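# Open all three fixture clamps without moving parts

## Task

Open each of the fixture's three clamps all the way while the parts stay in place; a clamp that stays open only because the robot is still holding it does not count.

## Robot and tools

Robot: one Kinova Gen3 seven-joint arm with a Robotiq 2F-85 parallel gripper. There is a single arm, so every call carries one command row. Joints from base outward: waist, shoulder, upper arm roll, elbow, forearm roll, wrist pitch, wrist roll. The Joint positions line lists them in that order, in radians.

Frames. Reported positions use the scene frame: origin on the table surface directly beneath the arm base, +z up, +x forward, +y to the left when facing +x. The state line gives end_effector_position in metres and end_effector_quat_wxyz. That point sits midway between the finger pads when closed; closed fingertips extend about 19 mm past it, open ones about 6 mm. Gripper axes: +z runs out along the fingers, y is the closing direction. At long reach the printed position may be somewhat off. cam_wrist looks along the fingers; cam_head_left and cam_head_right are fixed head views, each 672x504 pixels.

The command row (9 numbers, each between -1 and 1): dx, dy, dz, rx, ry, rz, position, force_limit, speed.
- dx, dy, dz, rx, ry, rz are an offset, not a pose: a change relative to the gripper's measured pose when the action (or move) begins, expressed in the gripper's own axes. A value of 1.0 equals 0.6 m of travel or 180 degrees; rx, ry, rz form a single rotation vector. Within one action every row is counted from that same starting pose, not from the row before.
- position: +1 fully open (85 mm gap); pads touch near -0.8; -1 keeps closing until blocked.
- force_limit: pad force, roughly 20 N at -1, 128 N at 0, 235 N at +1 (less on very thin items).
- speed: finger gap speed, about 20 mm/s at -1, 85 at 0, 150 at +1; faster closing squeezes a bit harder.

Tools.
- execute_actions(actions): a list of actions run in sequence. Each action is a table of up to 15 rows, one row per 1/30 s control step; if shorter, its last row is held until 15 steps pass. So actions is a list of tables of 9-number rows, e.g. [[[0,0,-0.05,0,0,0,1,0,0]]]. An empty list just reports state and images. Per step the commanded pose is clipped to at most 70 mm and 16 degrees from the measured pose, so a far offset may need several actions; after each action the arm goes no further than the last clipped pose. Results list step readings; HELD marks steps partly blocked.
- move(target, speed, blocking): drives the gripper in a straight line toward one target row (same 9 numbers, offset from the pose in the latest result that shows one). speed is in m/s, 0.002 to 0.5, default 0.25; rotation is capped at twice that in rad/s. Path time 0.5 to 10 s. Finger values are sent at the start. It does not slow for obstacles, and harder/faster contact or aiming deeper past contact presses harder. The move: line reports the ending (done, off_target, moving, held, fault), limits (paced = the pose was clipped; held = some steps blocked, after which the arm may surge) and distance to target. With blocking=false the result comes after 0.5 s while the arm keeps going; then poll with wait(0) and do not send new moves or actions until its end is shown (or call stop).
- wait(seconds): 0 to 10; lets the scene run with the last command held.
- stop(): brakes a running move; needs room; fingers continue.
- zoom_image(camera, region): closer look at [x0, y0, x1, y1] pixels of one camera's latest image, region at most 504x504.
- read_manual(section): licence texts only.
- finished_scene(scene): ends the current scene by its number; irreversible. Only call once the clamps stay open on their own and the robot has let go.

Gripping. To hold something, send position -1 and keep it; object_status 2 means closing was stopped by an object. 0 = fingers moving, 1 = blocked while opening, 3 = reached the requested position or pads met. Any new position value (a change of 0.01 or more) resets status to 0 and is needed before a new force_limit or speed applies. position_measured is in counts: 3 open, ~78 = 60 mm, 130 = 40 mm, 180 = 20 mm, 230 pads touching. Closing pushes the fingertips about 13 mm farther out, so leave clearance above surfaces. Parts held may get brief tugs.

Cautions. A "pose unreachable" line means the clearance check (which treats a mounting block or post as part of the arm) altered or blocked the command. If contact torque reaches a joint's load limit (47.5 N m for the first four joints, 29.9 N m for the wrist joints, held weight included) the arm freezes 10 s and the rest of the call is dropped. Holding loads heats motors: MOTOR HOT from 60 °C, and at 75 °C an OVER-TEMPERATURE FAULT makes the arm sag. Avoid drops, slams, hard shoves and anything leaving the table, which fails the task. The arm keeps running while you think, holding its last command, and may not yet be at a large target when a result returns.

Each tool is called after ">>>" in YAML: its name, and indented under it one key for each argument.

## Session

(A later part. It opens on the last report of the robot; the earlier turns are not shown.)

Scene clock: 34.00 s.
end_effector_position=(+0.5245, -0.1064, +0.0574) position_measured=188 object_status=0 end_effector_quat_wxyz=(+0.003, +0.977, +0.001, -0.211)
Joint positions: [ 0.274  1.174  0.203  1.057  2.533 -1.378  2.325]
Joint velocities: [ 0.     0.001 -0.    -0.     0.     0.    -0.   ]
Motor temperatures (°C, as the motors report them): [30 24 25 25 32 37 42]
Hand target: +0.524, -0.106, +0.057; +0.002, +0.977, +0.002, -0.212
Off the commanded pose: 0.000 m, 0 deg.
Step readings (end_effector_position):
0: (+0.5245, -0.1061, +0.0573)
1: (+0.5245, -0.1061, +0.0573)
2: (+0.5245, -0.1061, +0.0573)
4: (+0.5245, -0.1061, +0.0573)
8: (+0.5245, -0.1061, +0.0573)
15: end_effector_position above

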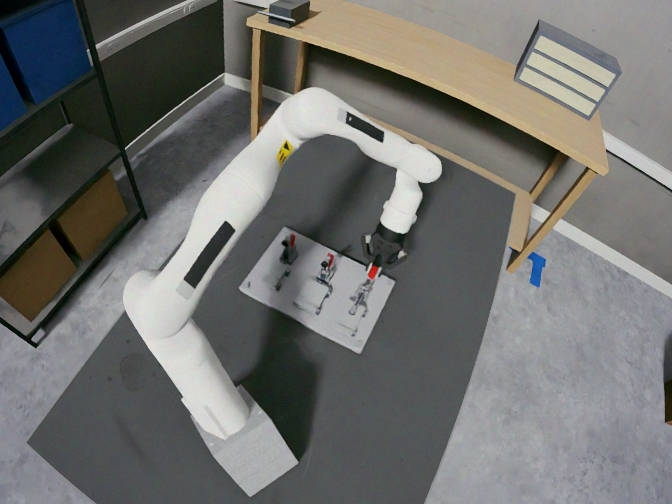

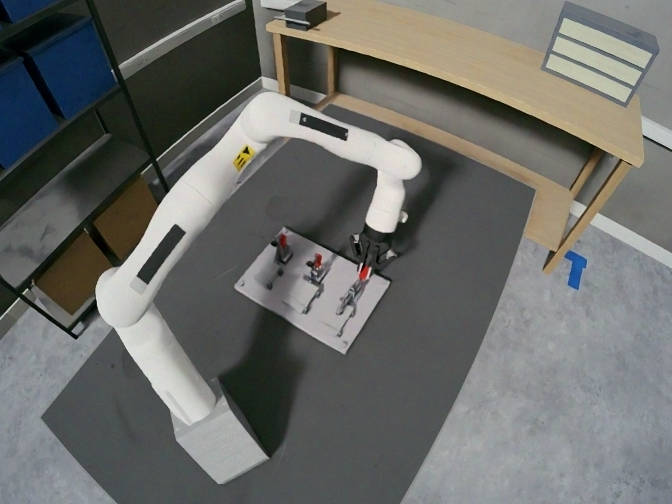

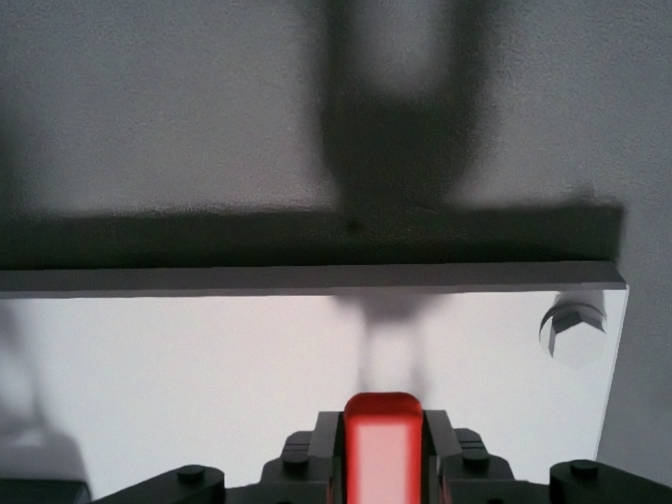

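>>> move:
  target: [-0.033,0,-0.017,0,0.122,0,-1,-0.8,0]
  speed: 0.25

>>> move:
  target: [-0.033,0,-0.017,0,0.122,0,-1,-0.8,0]
  speed: 0.25

Scene clock: 35.30 s.
end_effector_position=(+0.5120, -0.1065, +0.0747) position_measured=188 object_status=2 end_effector_quat_wxyz=(+0.003, +1.000, +0.002, -0.020)
Joint positions: [ 0.442  0.956  0.054  1.587  2.269 -0.878  2.71 ]
Joint velocities: [ 0.004 -0.002 -0.     0.005 -0.007  0.     0.005]
Motor temperatures (°C, as the motors report them): [30 24 25 25 32 37 42]
Hand target: +0.511, -0.106, +0.075; +0.002, +1.000, +0.002, -0.021
Off the commanded pose: 0.001 m, 0 deg.
move: done

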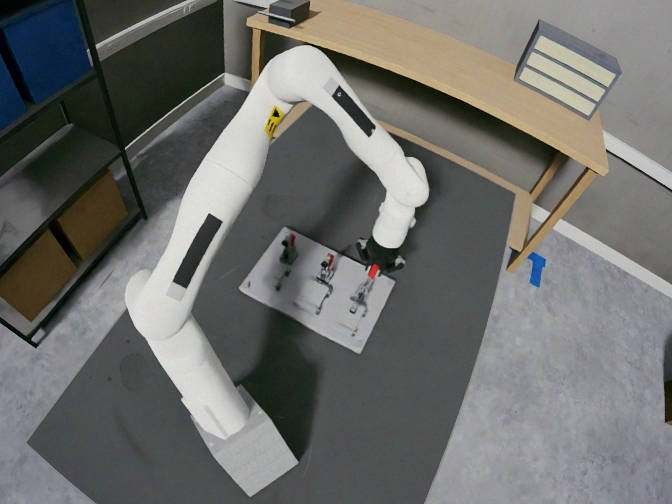

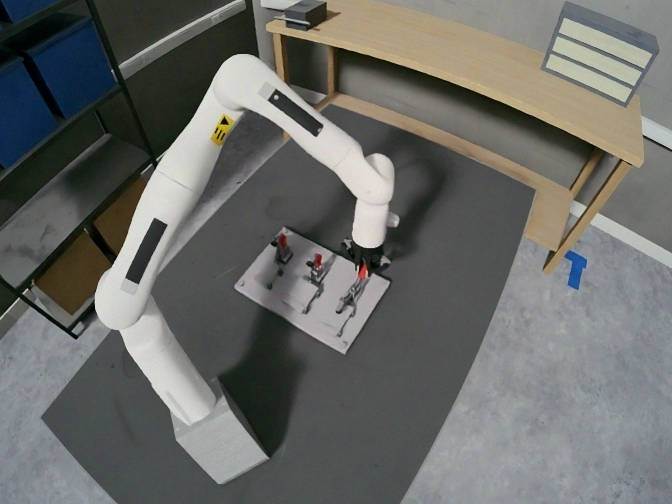

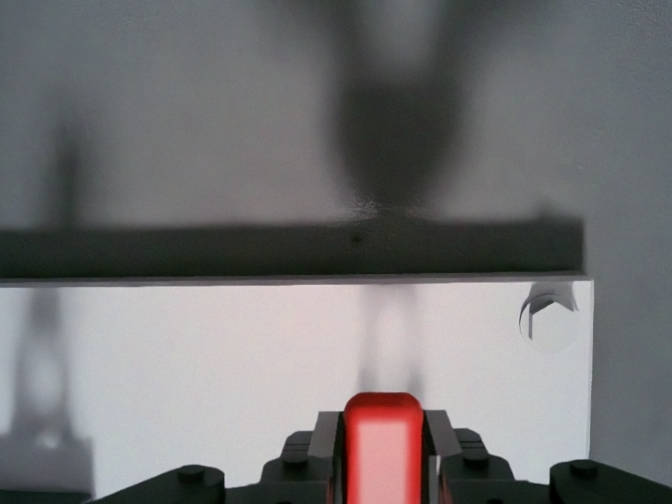

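Scene clock: 36.60 s.
end_effector_position=(+0.4936, -0.1066, +0.0860) position_measured=188 object_status=2 end_effector_quat_wxyz=(+0.002, +0.985, +0.003, +0.171)
Joint positions: [ 0.848  0.958 -0.369  1.986  1.609 -0.479  3.592]
Joint velocities: [ 0.004  0.003  0.002  0.003 -0.007 -0.008  0.007]
Motor temperatures (°C, as the motors report them): [30 24 25 25 32 37 42]
Hand target: +0.492, -0.107, +0.086; +0.002, +0.985, +0.003, +0.170
Off the commanded pose: 0.001 m, 0 deg.
move: done

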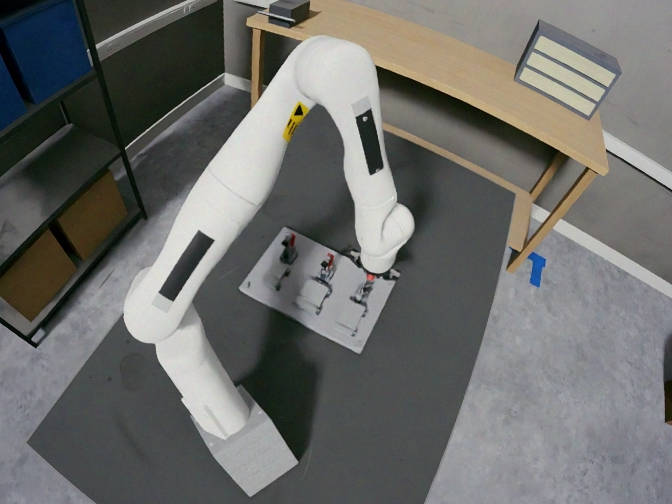

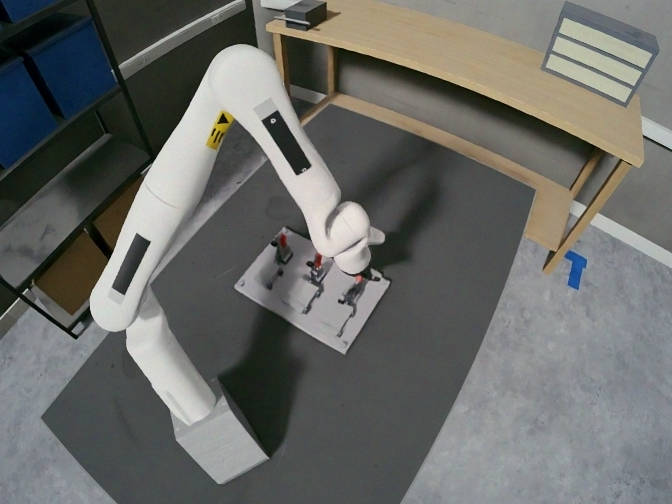

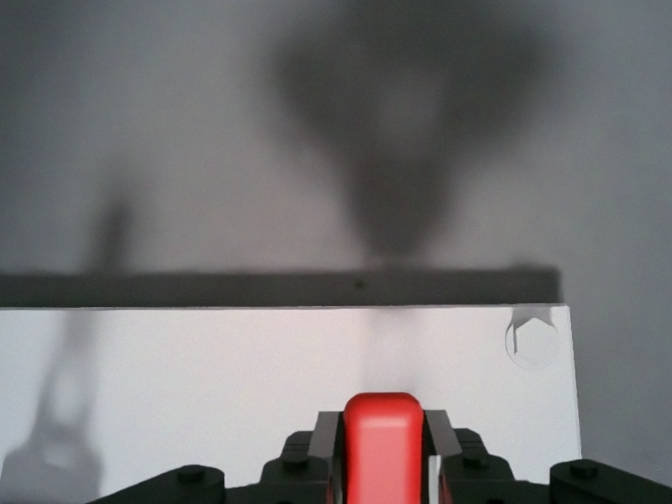

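>>> execute_actions:
  actions:
    - [[0,0,0,0,0,0,0,0,1]]

>>> move:
  target: [0.078,0,0.015,0,-0.109,0,0,0,1]
  speed: 0.3

>>> execute_actions:
  actions:
    - [[0,0,0,0,0,0,-1,0,1]]

>>> move:
  target: [-0.088,0,0,0,0,0,-1,0,1]
  speed: 0.04

>>> zoom_image:
  camera: "cam_head_left"
  region: [220, 200, 420, 350]

Scene clock: 37.30 s.
end_effector_position=(+0.4936, -0.1066, +0.0860) position_measured=129 object_status=0 end_effector_quat_wxyz=(+0.002, +0.985, +0.003, +0.171)
Joint positions: [ 0.848  0.958 -0.369  1.986  1.609 -0.479  3.592]
Joint velocities: [-0.     0.    -0.     0.    -0.    -0.    -0.001]
Motor temperatures (°C, as the motors report them): [30 24 25 25 32 37 42]
Hand target: +0.494, -0.107, +0.086; +0.002, +0.985, +0.003, +0.171
Off the commanded pose: 0.000 m, 0 deg.
Step readings (end_effector_position):
0: (+0.4936, -0.1066, +0.0860)
1: (+0.4937, -0.1066, +0.0861)
2: (+0.4938, -0.1066, +0.0860)
4: (+0.4937, -0.1066, +0.0860)
8: (+0.4936, -0.1066, +0.0860)
15: end_effector_position above

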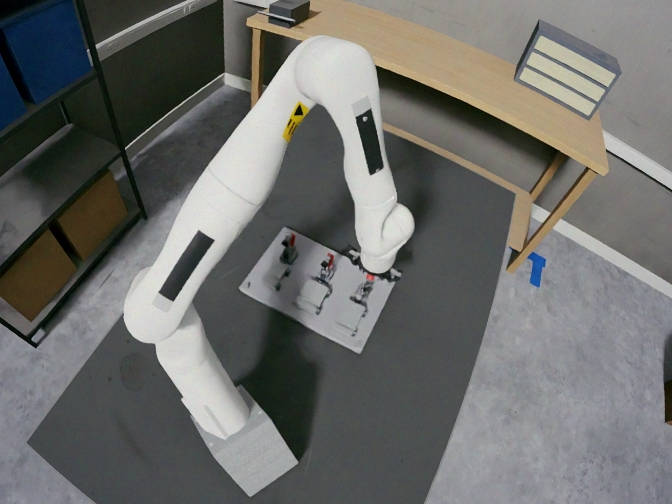

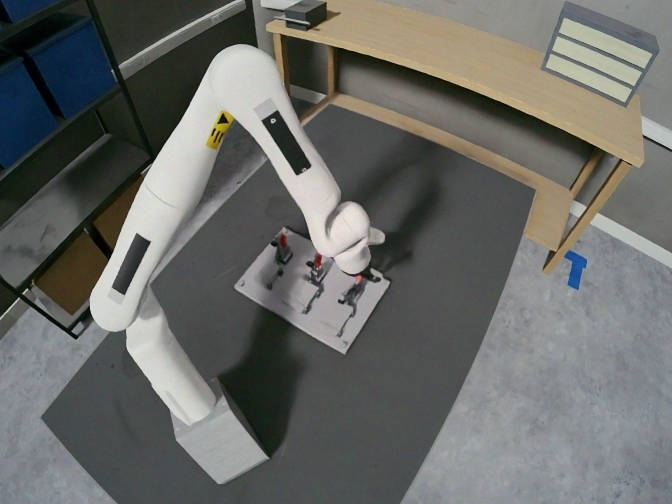

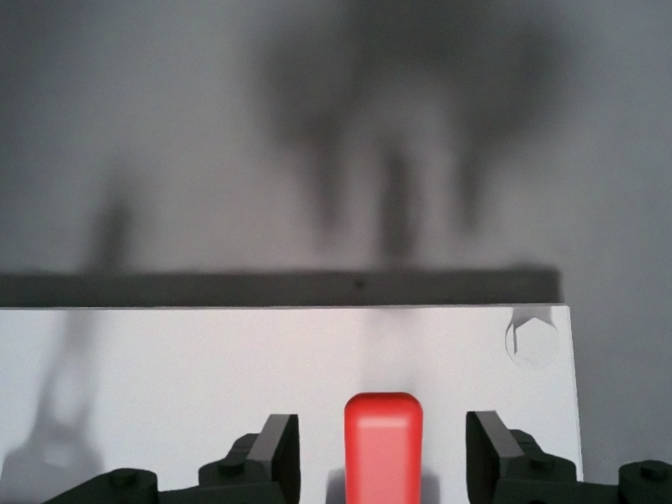

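Scene clock: 38.60 s.
end_effector_position=(+0.5409, -0.1061, +0.0935) position_measured=129 object_status=3 end_effector_quat_wxyz=(+0.003, +1.000, +0.002, +0.001)
Joint positions: [ 0.468  0.938  0.027  1.529  2.294 -0.899  2.66 ]
Joint velocities: [-0.002  0.003 -0.001 -0.001  0.001  0.     0.   ]
Motor temperatures (°C, as the motors report them): [30 24 25 25 32 37 42]
Hand target: +0.541, -0.106, +0.093; +0.003, +1.000, +0.002, +0.001
Off the commanded pose: 0.000 m, 0 deg.
move: done

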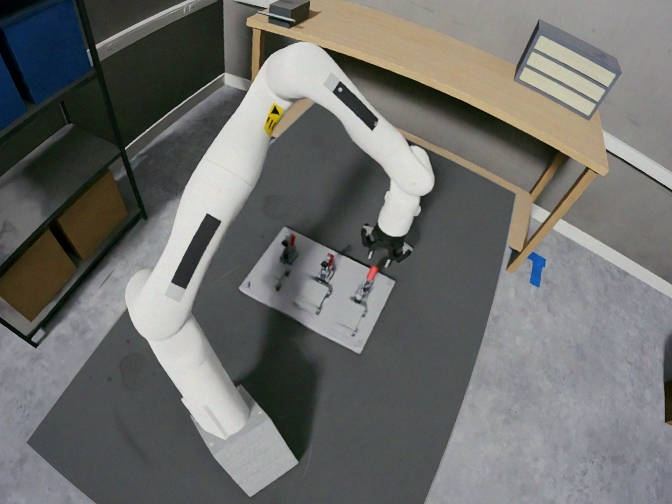

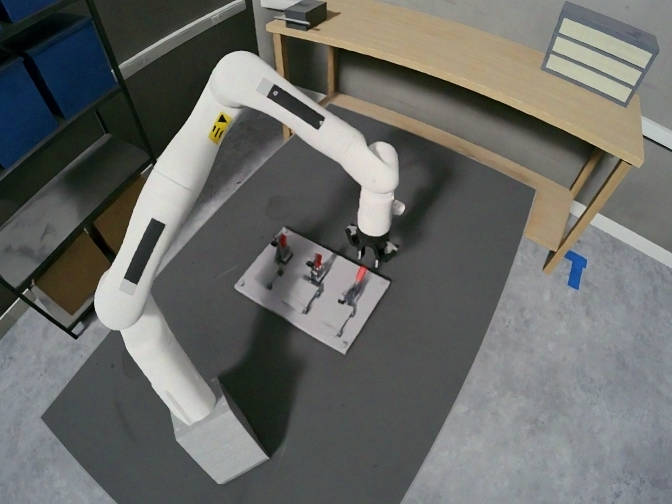

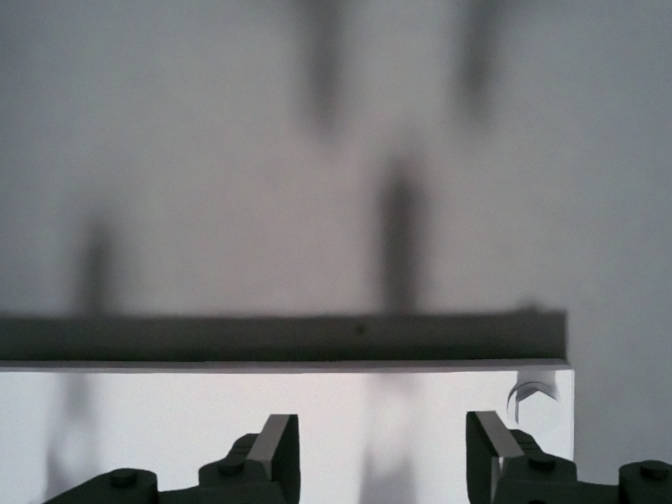

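Scene clock: 39.10 s.
end_effector_position=(+0.5409, -0.1061, +0.0935) position_measured=232 object_status=0 end_effector_quat_wxyz=(+0.003, +1.000, +0.002, +0.001)
Joint positions: [ 0.468  0.938  0.027  1.529  2.294 -0.899  2.66 ]
Joint velocities: [ 0.     0.    -0.    -0.     0.001 -0.001 -0.001]
Motor temperatures (°C, as the motors report them): [30 24 25 25 32 37 42]
Hand target: +0.541, -0.106, +0.094; +0.003, +1.000, +0.002, +0.001
Off the commanded pose: 0.000 m, 0 deg.
Step readings (end_effector_position):
0: (+0.5409, -0.1061, +0.0935)
1: (+0.5409, -0.1061, +0.0935)
2: (+0.5409, -0.1061, +0.0936)
4: (+0.5409, -0.1061, +0.0936)
8: (+0.5409, -0.1061, +0.0935)
15: end_effector_position above

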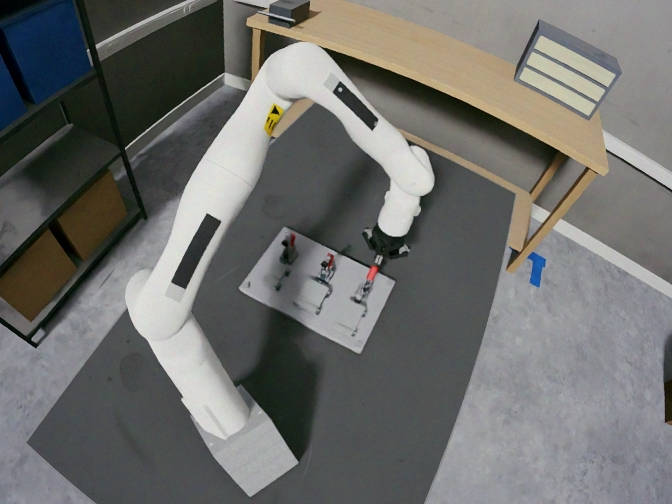

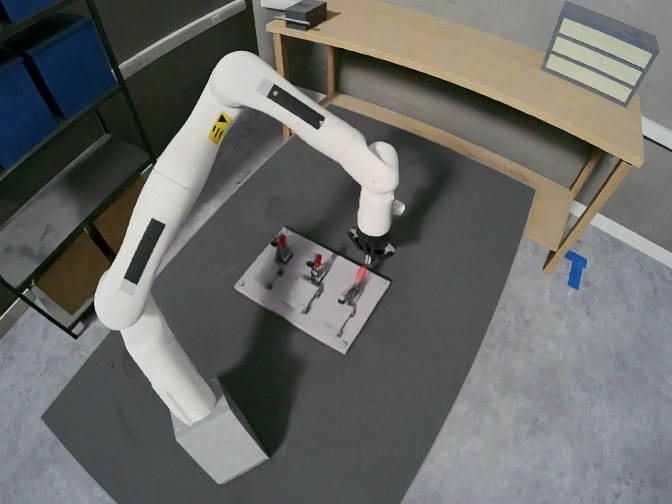

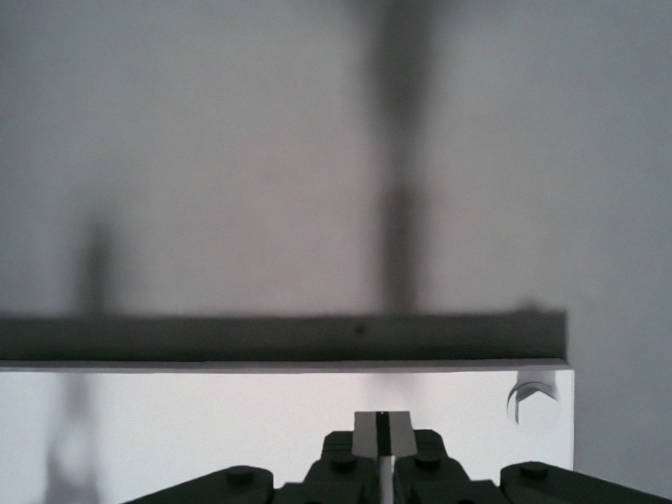

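Scene clock: 40.70 s.
end_effector_position=(+0.4886, -0.1064, +0.0935) position_measured=232 object_status=3 end_effector_quat_wxyz=(+0.003, +1.000, +0.003, +0.001)
Joint positions: [ 0.531  0.901 -0.011  1.705  2.252 -0.807  2.8  ]
Joint velocities: [ 0.001 -0.002  0.     0.001 -0.001 -0.001  0.   ]
Motor temperatures (°C, as the motors report them): [30 24 25 25 32 37 42]
Hand target: +0.488, -0.106, +0.093; +0.003, +1.000, +0.002, +0.001
Off the commanded pose: 0.001 m, 0 deg.
move: done

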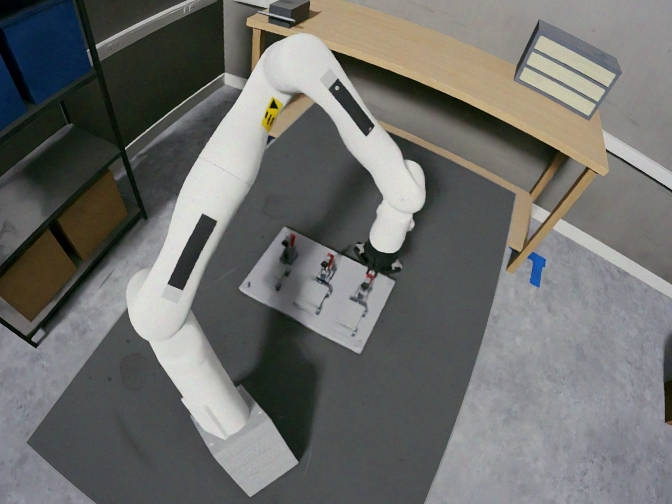

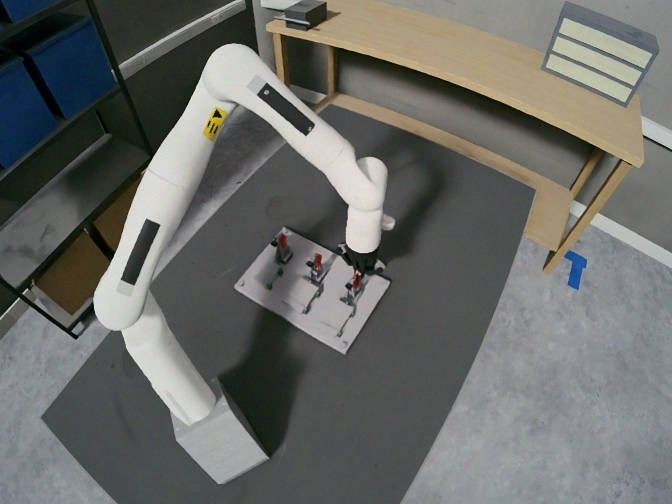

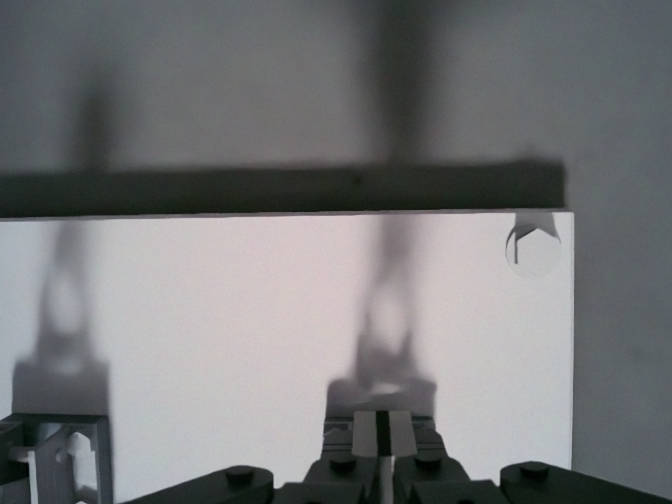

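Region (220, 200, 420, 350) of cam_head_left's 672x504 image, scaled by 2.520, with more detail than that image has; it fills the top 378 rows of this view, and the rest is white.

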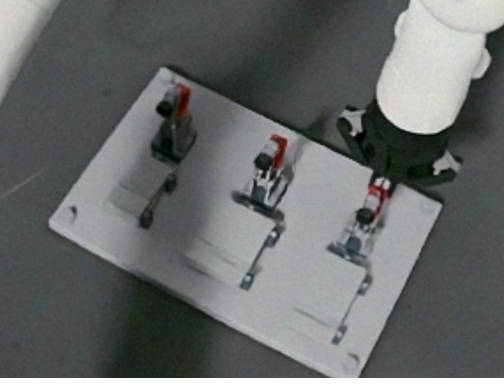

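>>> move:
  target: [-0.013,0,0,0,0,0,-1,0,1]
  speed: 0.03

>>> move:
  target: [0.05,0,-0.05,0,0,0,-1,0,1]
  speed: 0.2

>>> zoom_image:
  camera: "cam_head_left"
  region: [220, 200, 420, 350]

Scene clock: 41.57 s.
end_effector_position=(+0.4870, -0.1060, +0.0948) position_measured=232 object_status=3 end_effector_quat_wxyz=(+0.005, +1.000, +0.005, +0.006)
Joint positions: [ 0.539  0.894 -0.018  1.723  2.24  -0.792  2.822]
Joint velocities: [-0.001 -0.002  0.003  0.001 -0.003 -0.003  0.002]
Motor temperatures (°C, as the motors report them): [30 24 25 25 32 37 42]
Hand target: +0.481, -0.106, +0.093; +0.003, +1.000, +0.003, +0.001
Off the commanded pose: 0.006 m, 1 deg.
move: off_target

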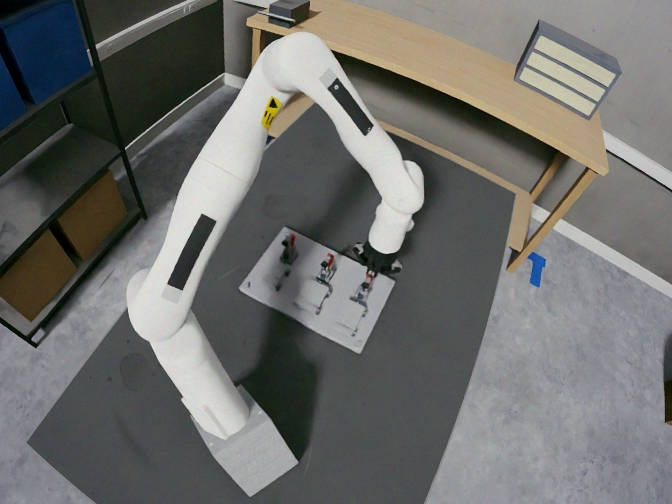

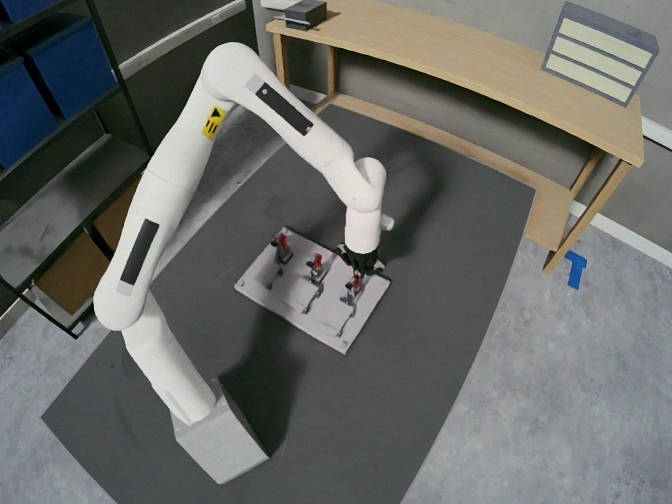

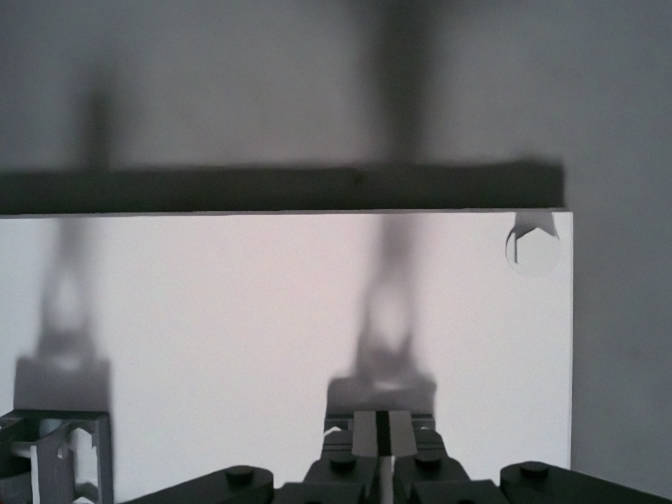

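Scene clock: 42.30 s.
end_effector_position=(+0.5165, -0.1054, +0.1252) position_measured=232 object_status=3 end_effector_quat_wxyz=(+0.005, +1.000, +0.005, +0.007)
Joint positions: [ 0.52   0.867  0.028  1.619  2.298 -0.903  2.717]
Joint velocities: [-0.001 -0.001 -0.002 -0.001  0.001  0.    -0.002]
Motor temperatures (°C, as the motors report them): [30 24 25 25 32 37 42]
Hand target: +0.517, -0.105, +0.125; +0.005, +1.000, +0.005, +0.006
Off the commanded pose: 0.000 m, 0 deg.
move: done

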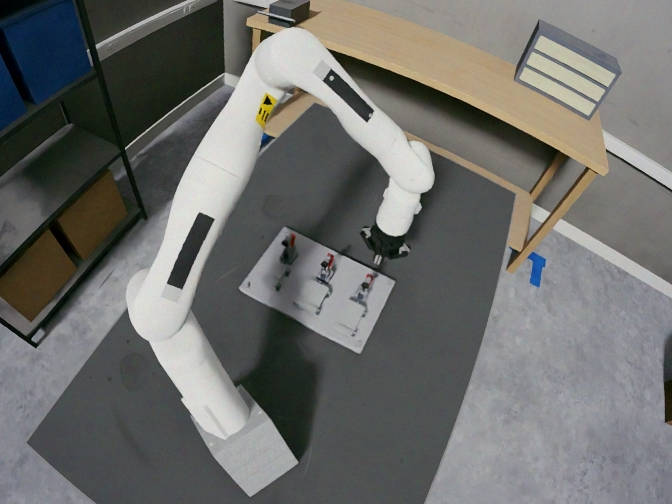

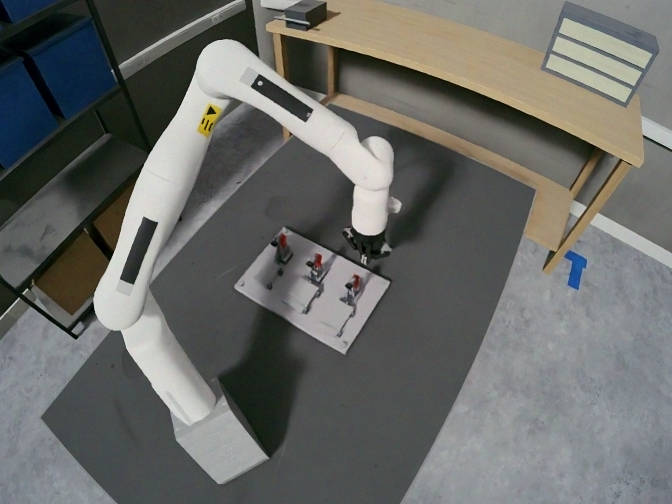

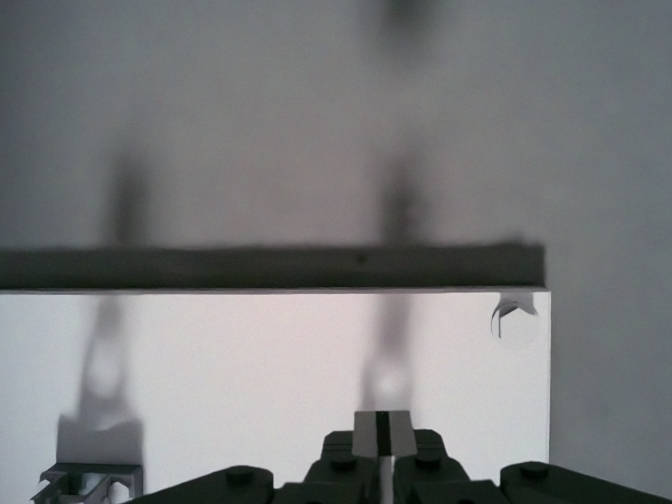

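Region (220, 200, 420, 350) of cam_head_left's 672x504 image, scaled by 2.520, with more detail than that image has; it fills the top 378 rows of this view, and the rest is white.

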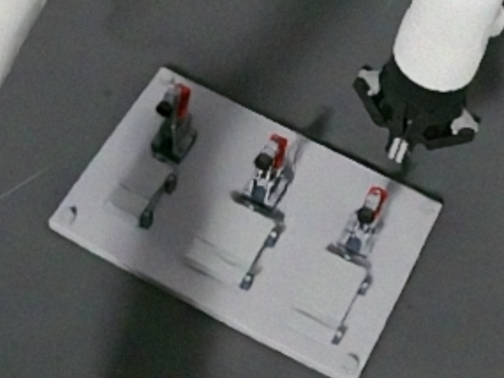

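>>> finished_scene:
  scene: 1

The scene is finished: the task was done.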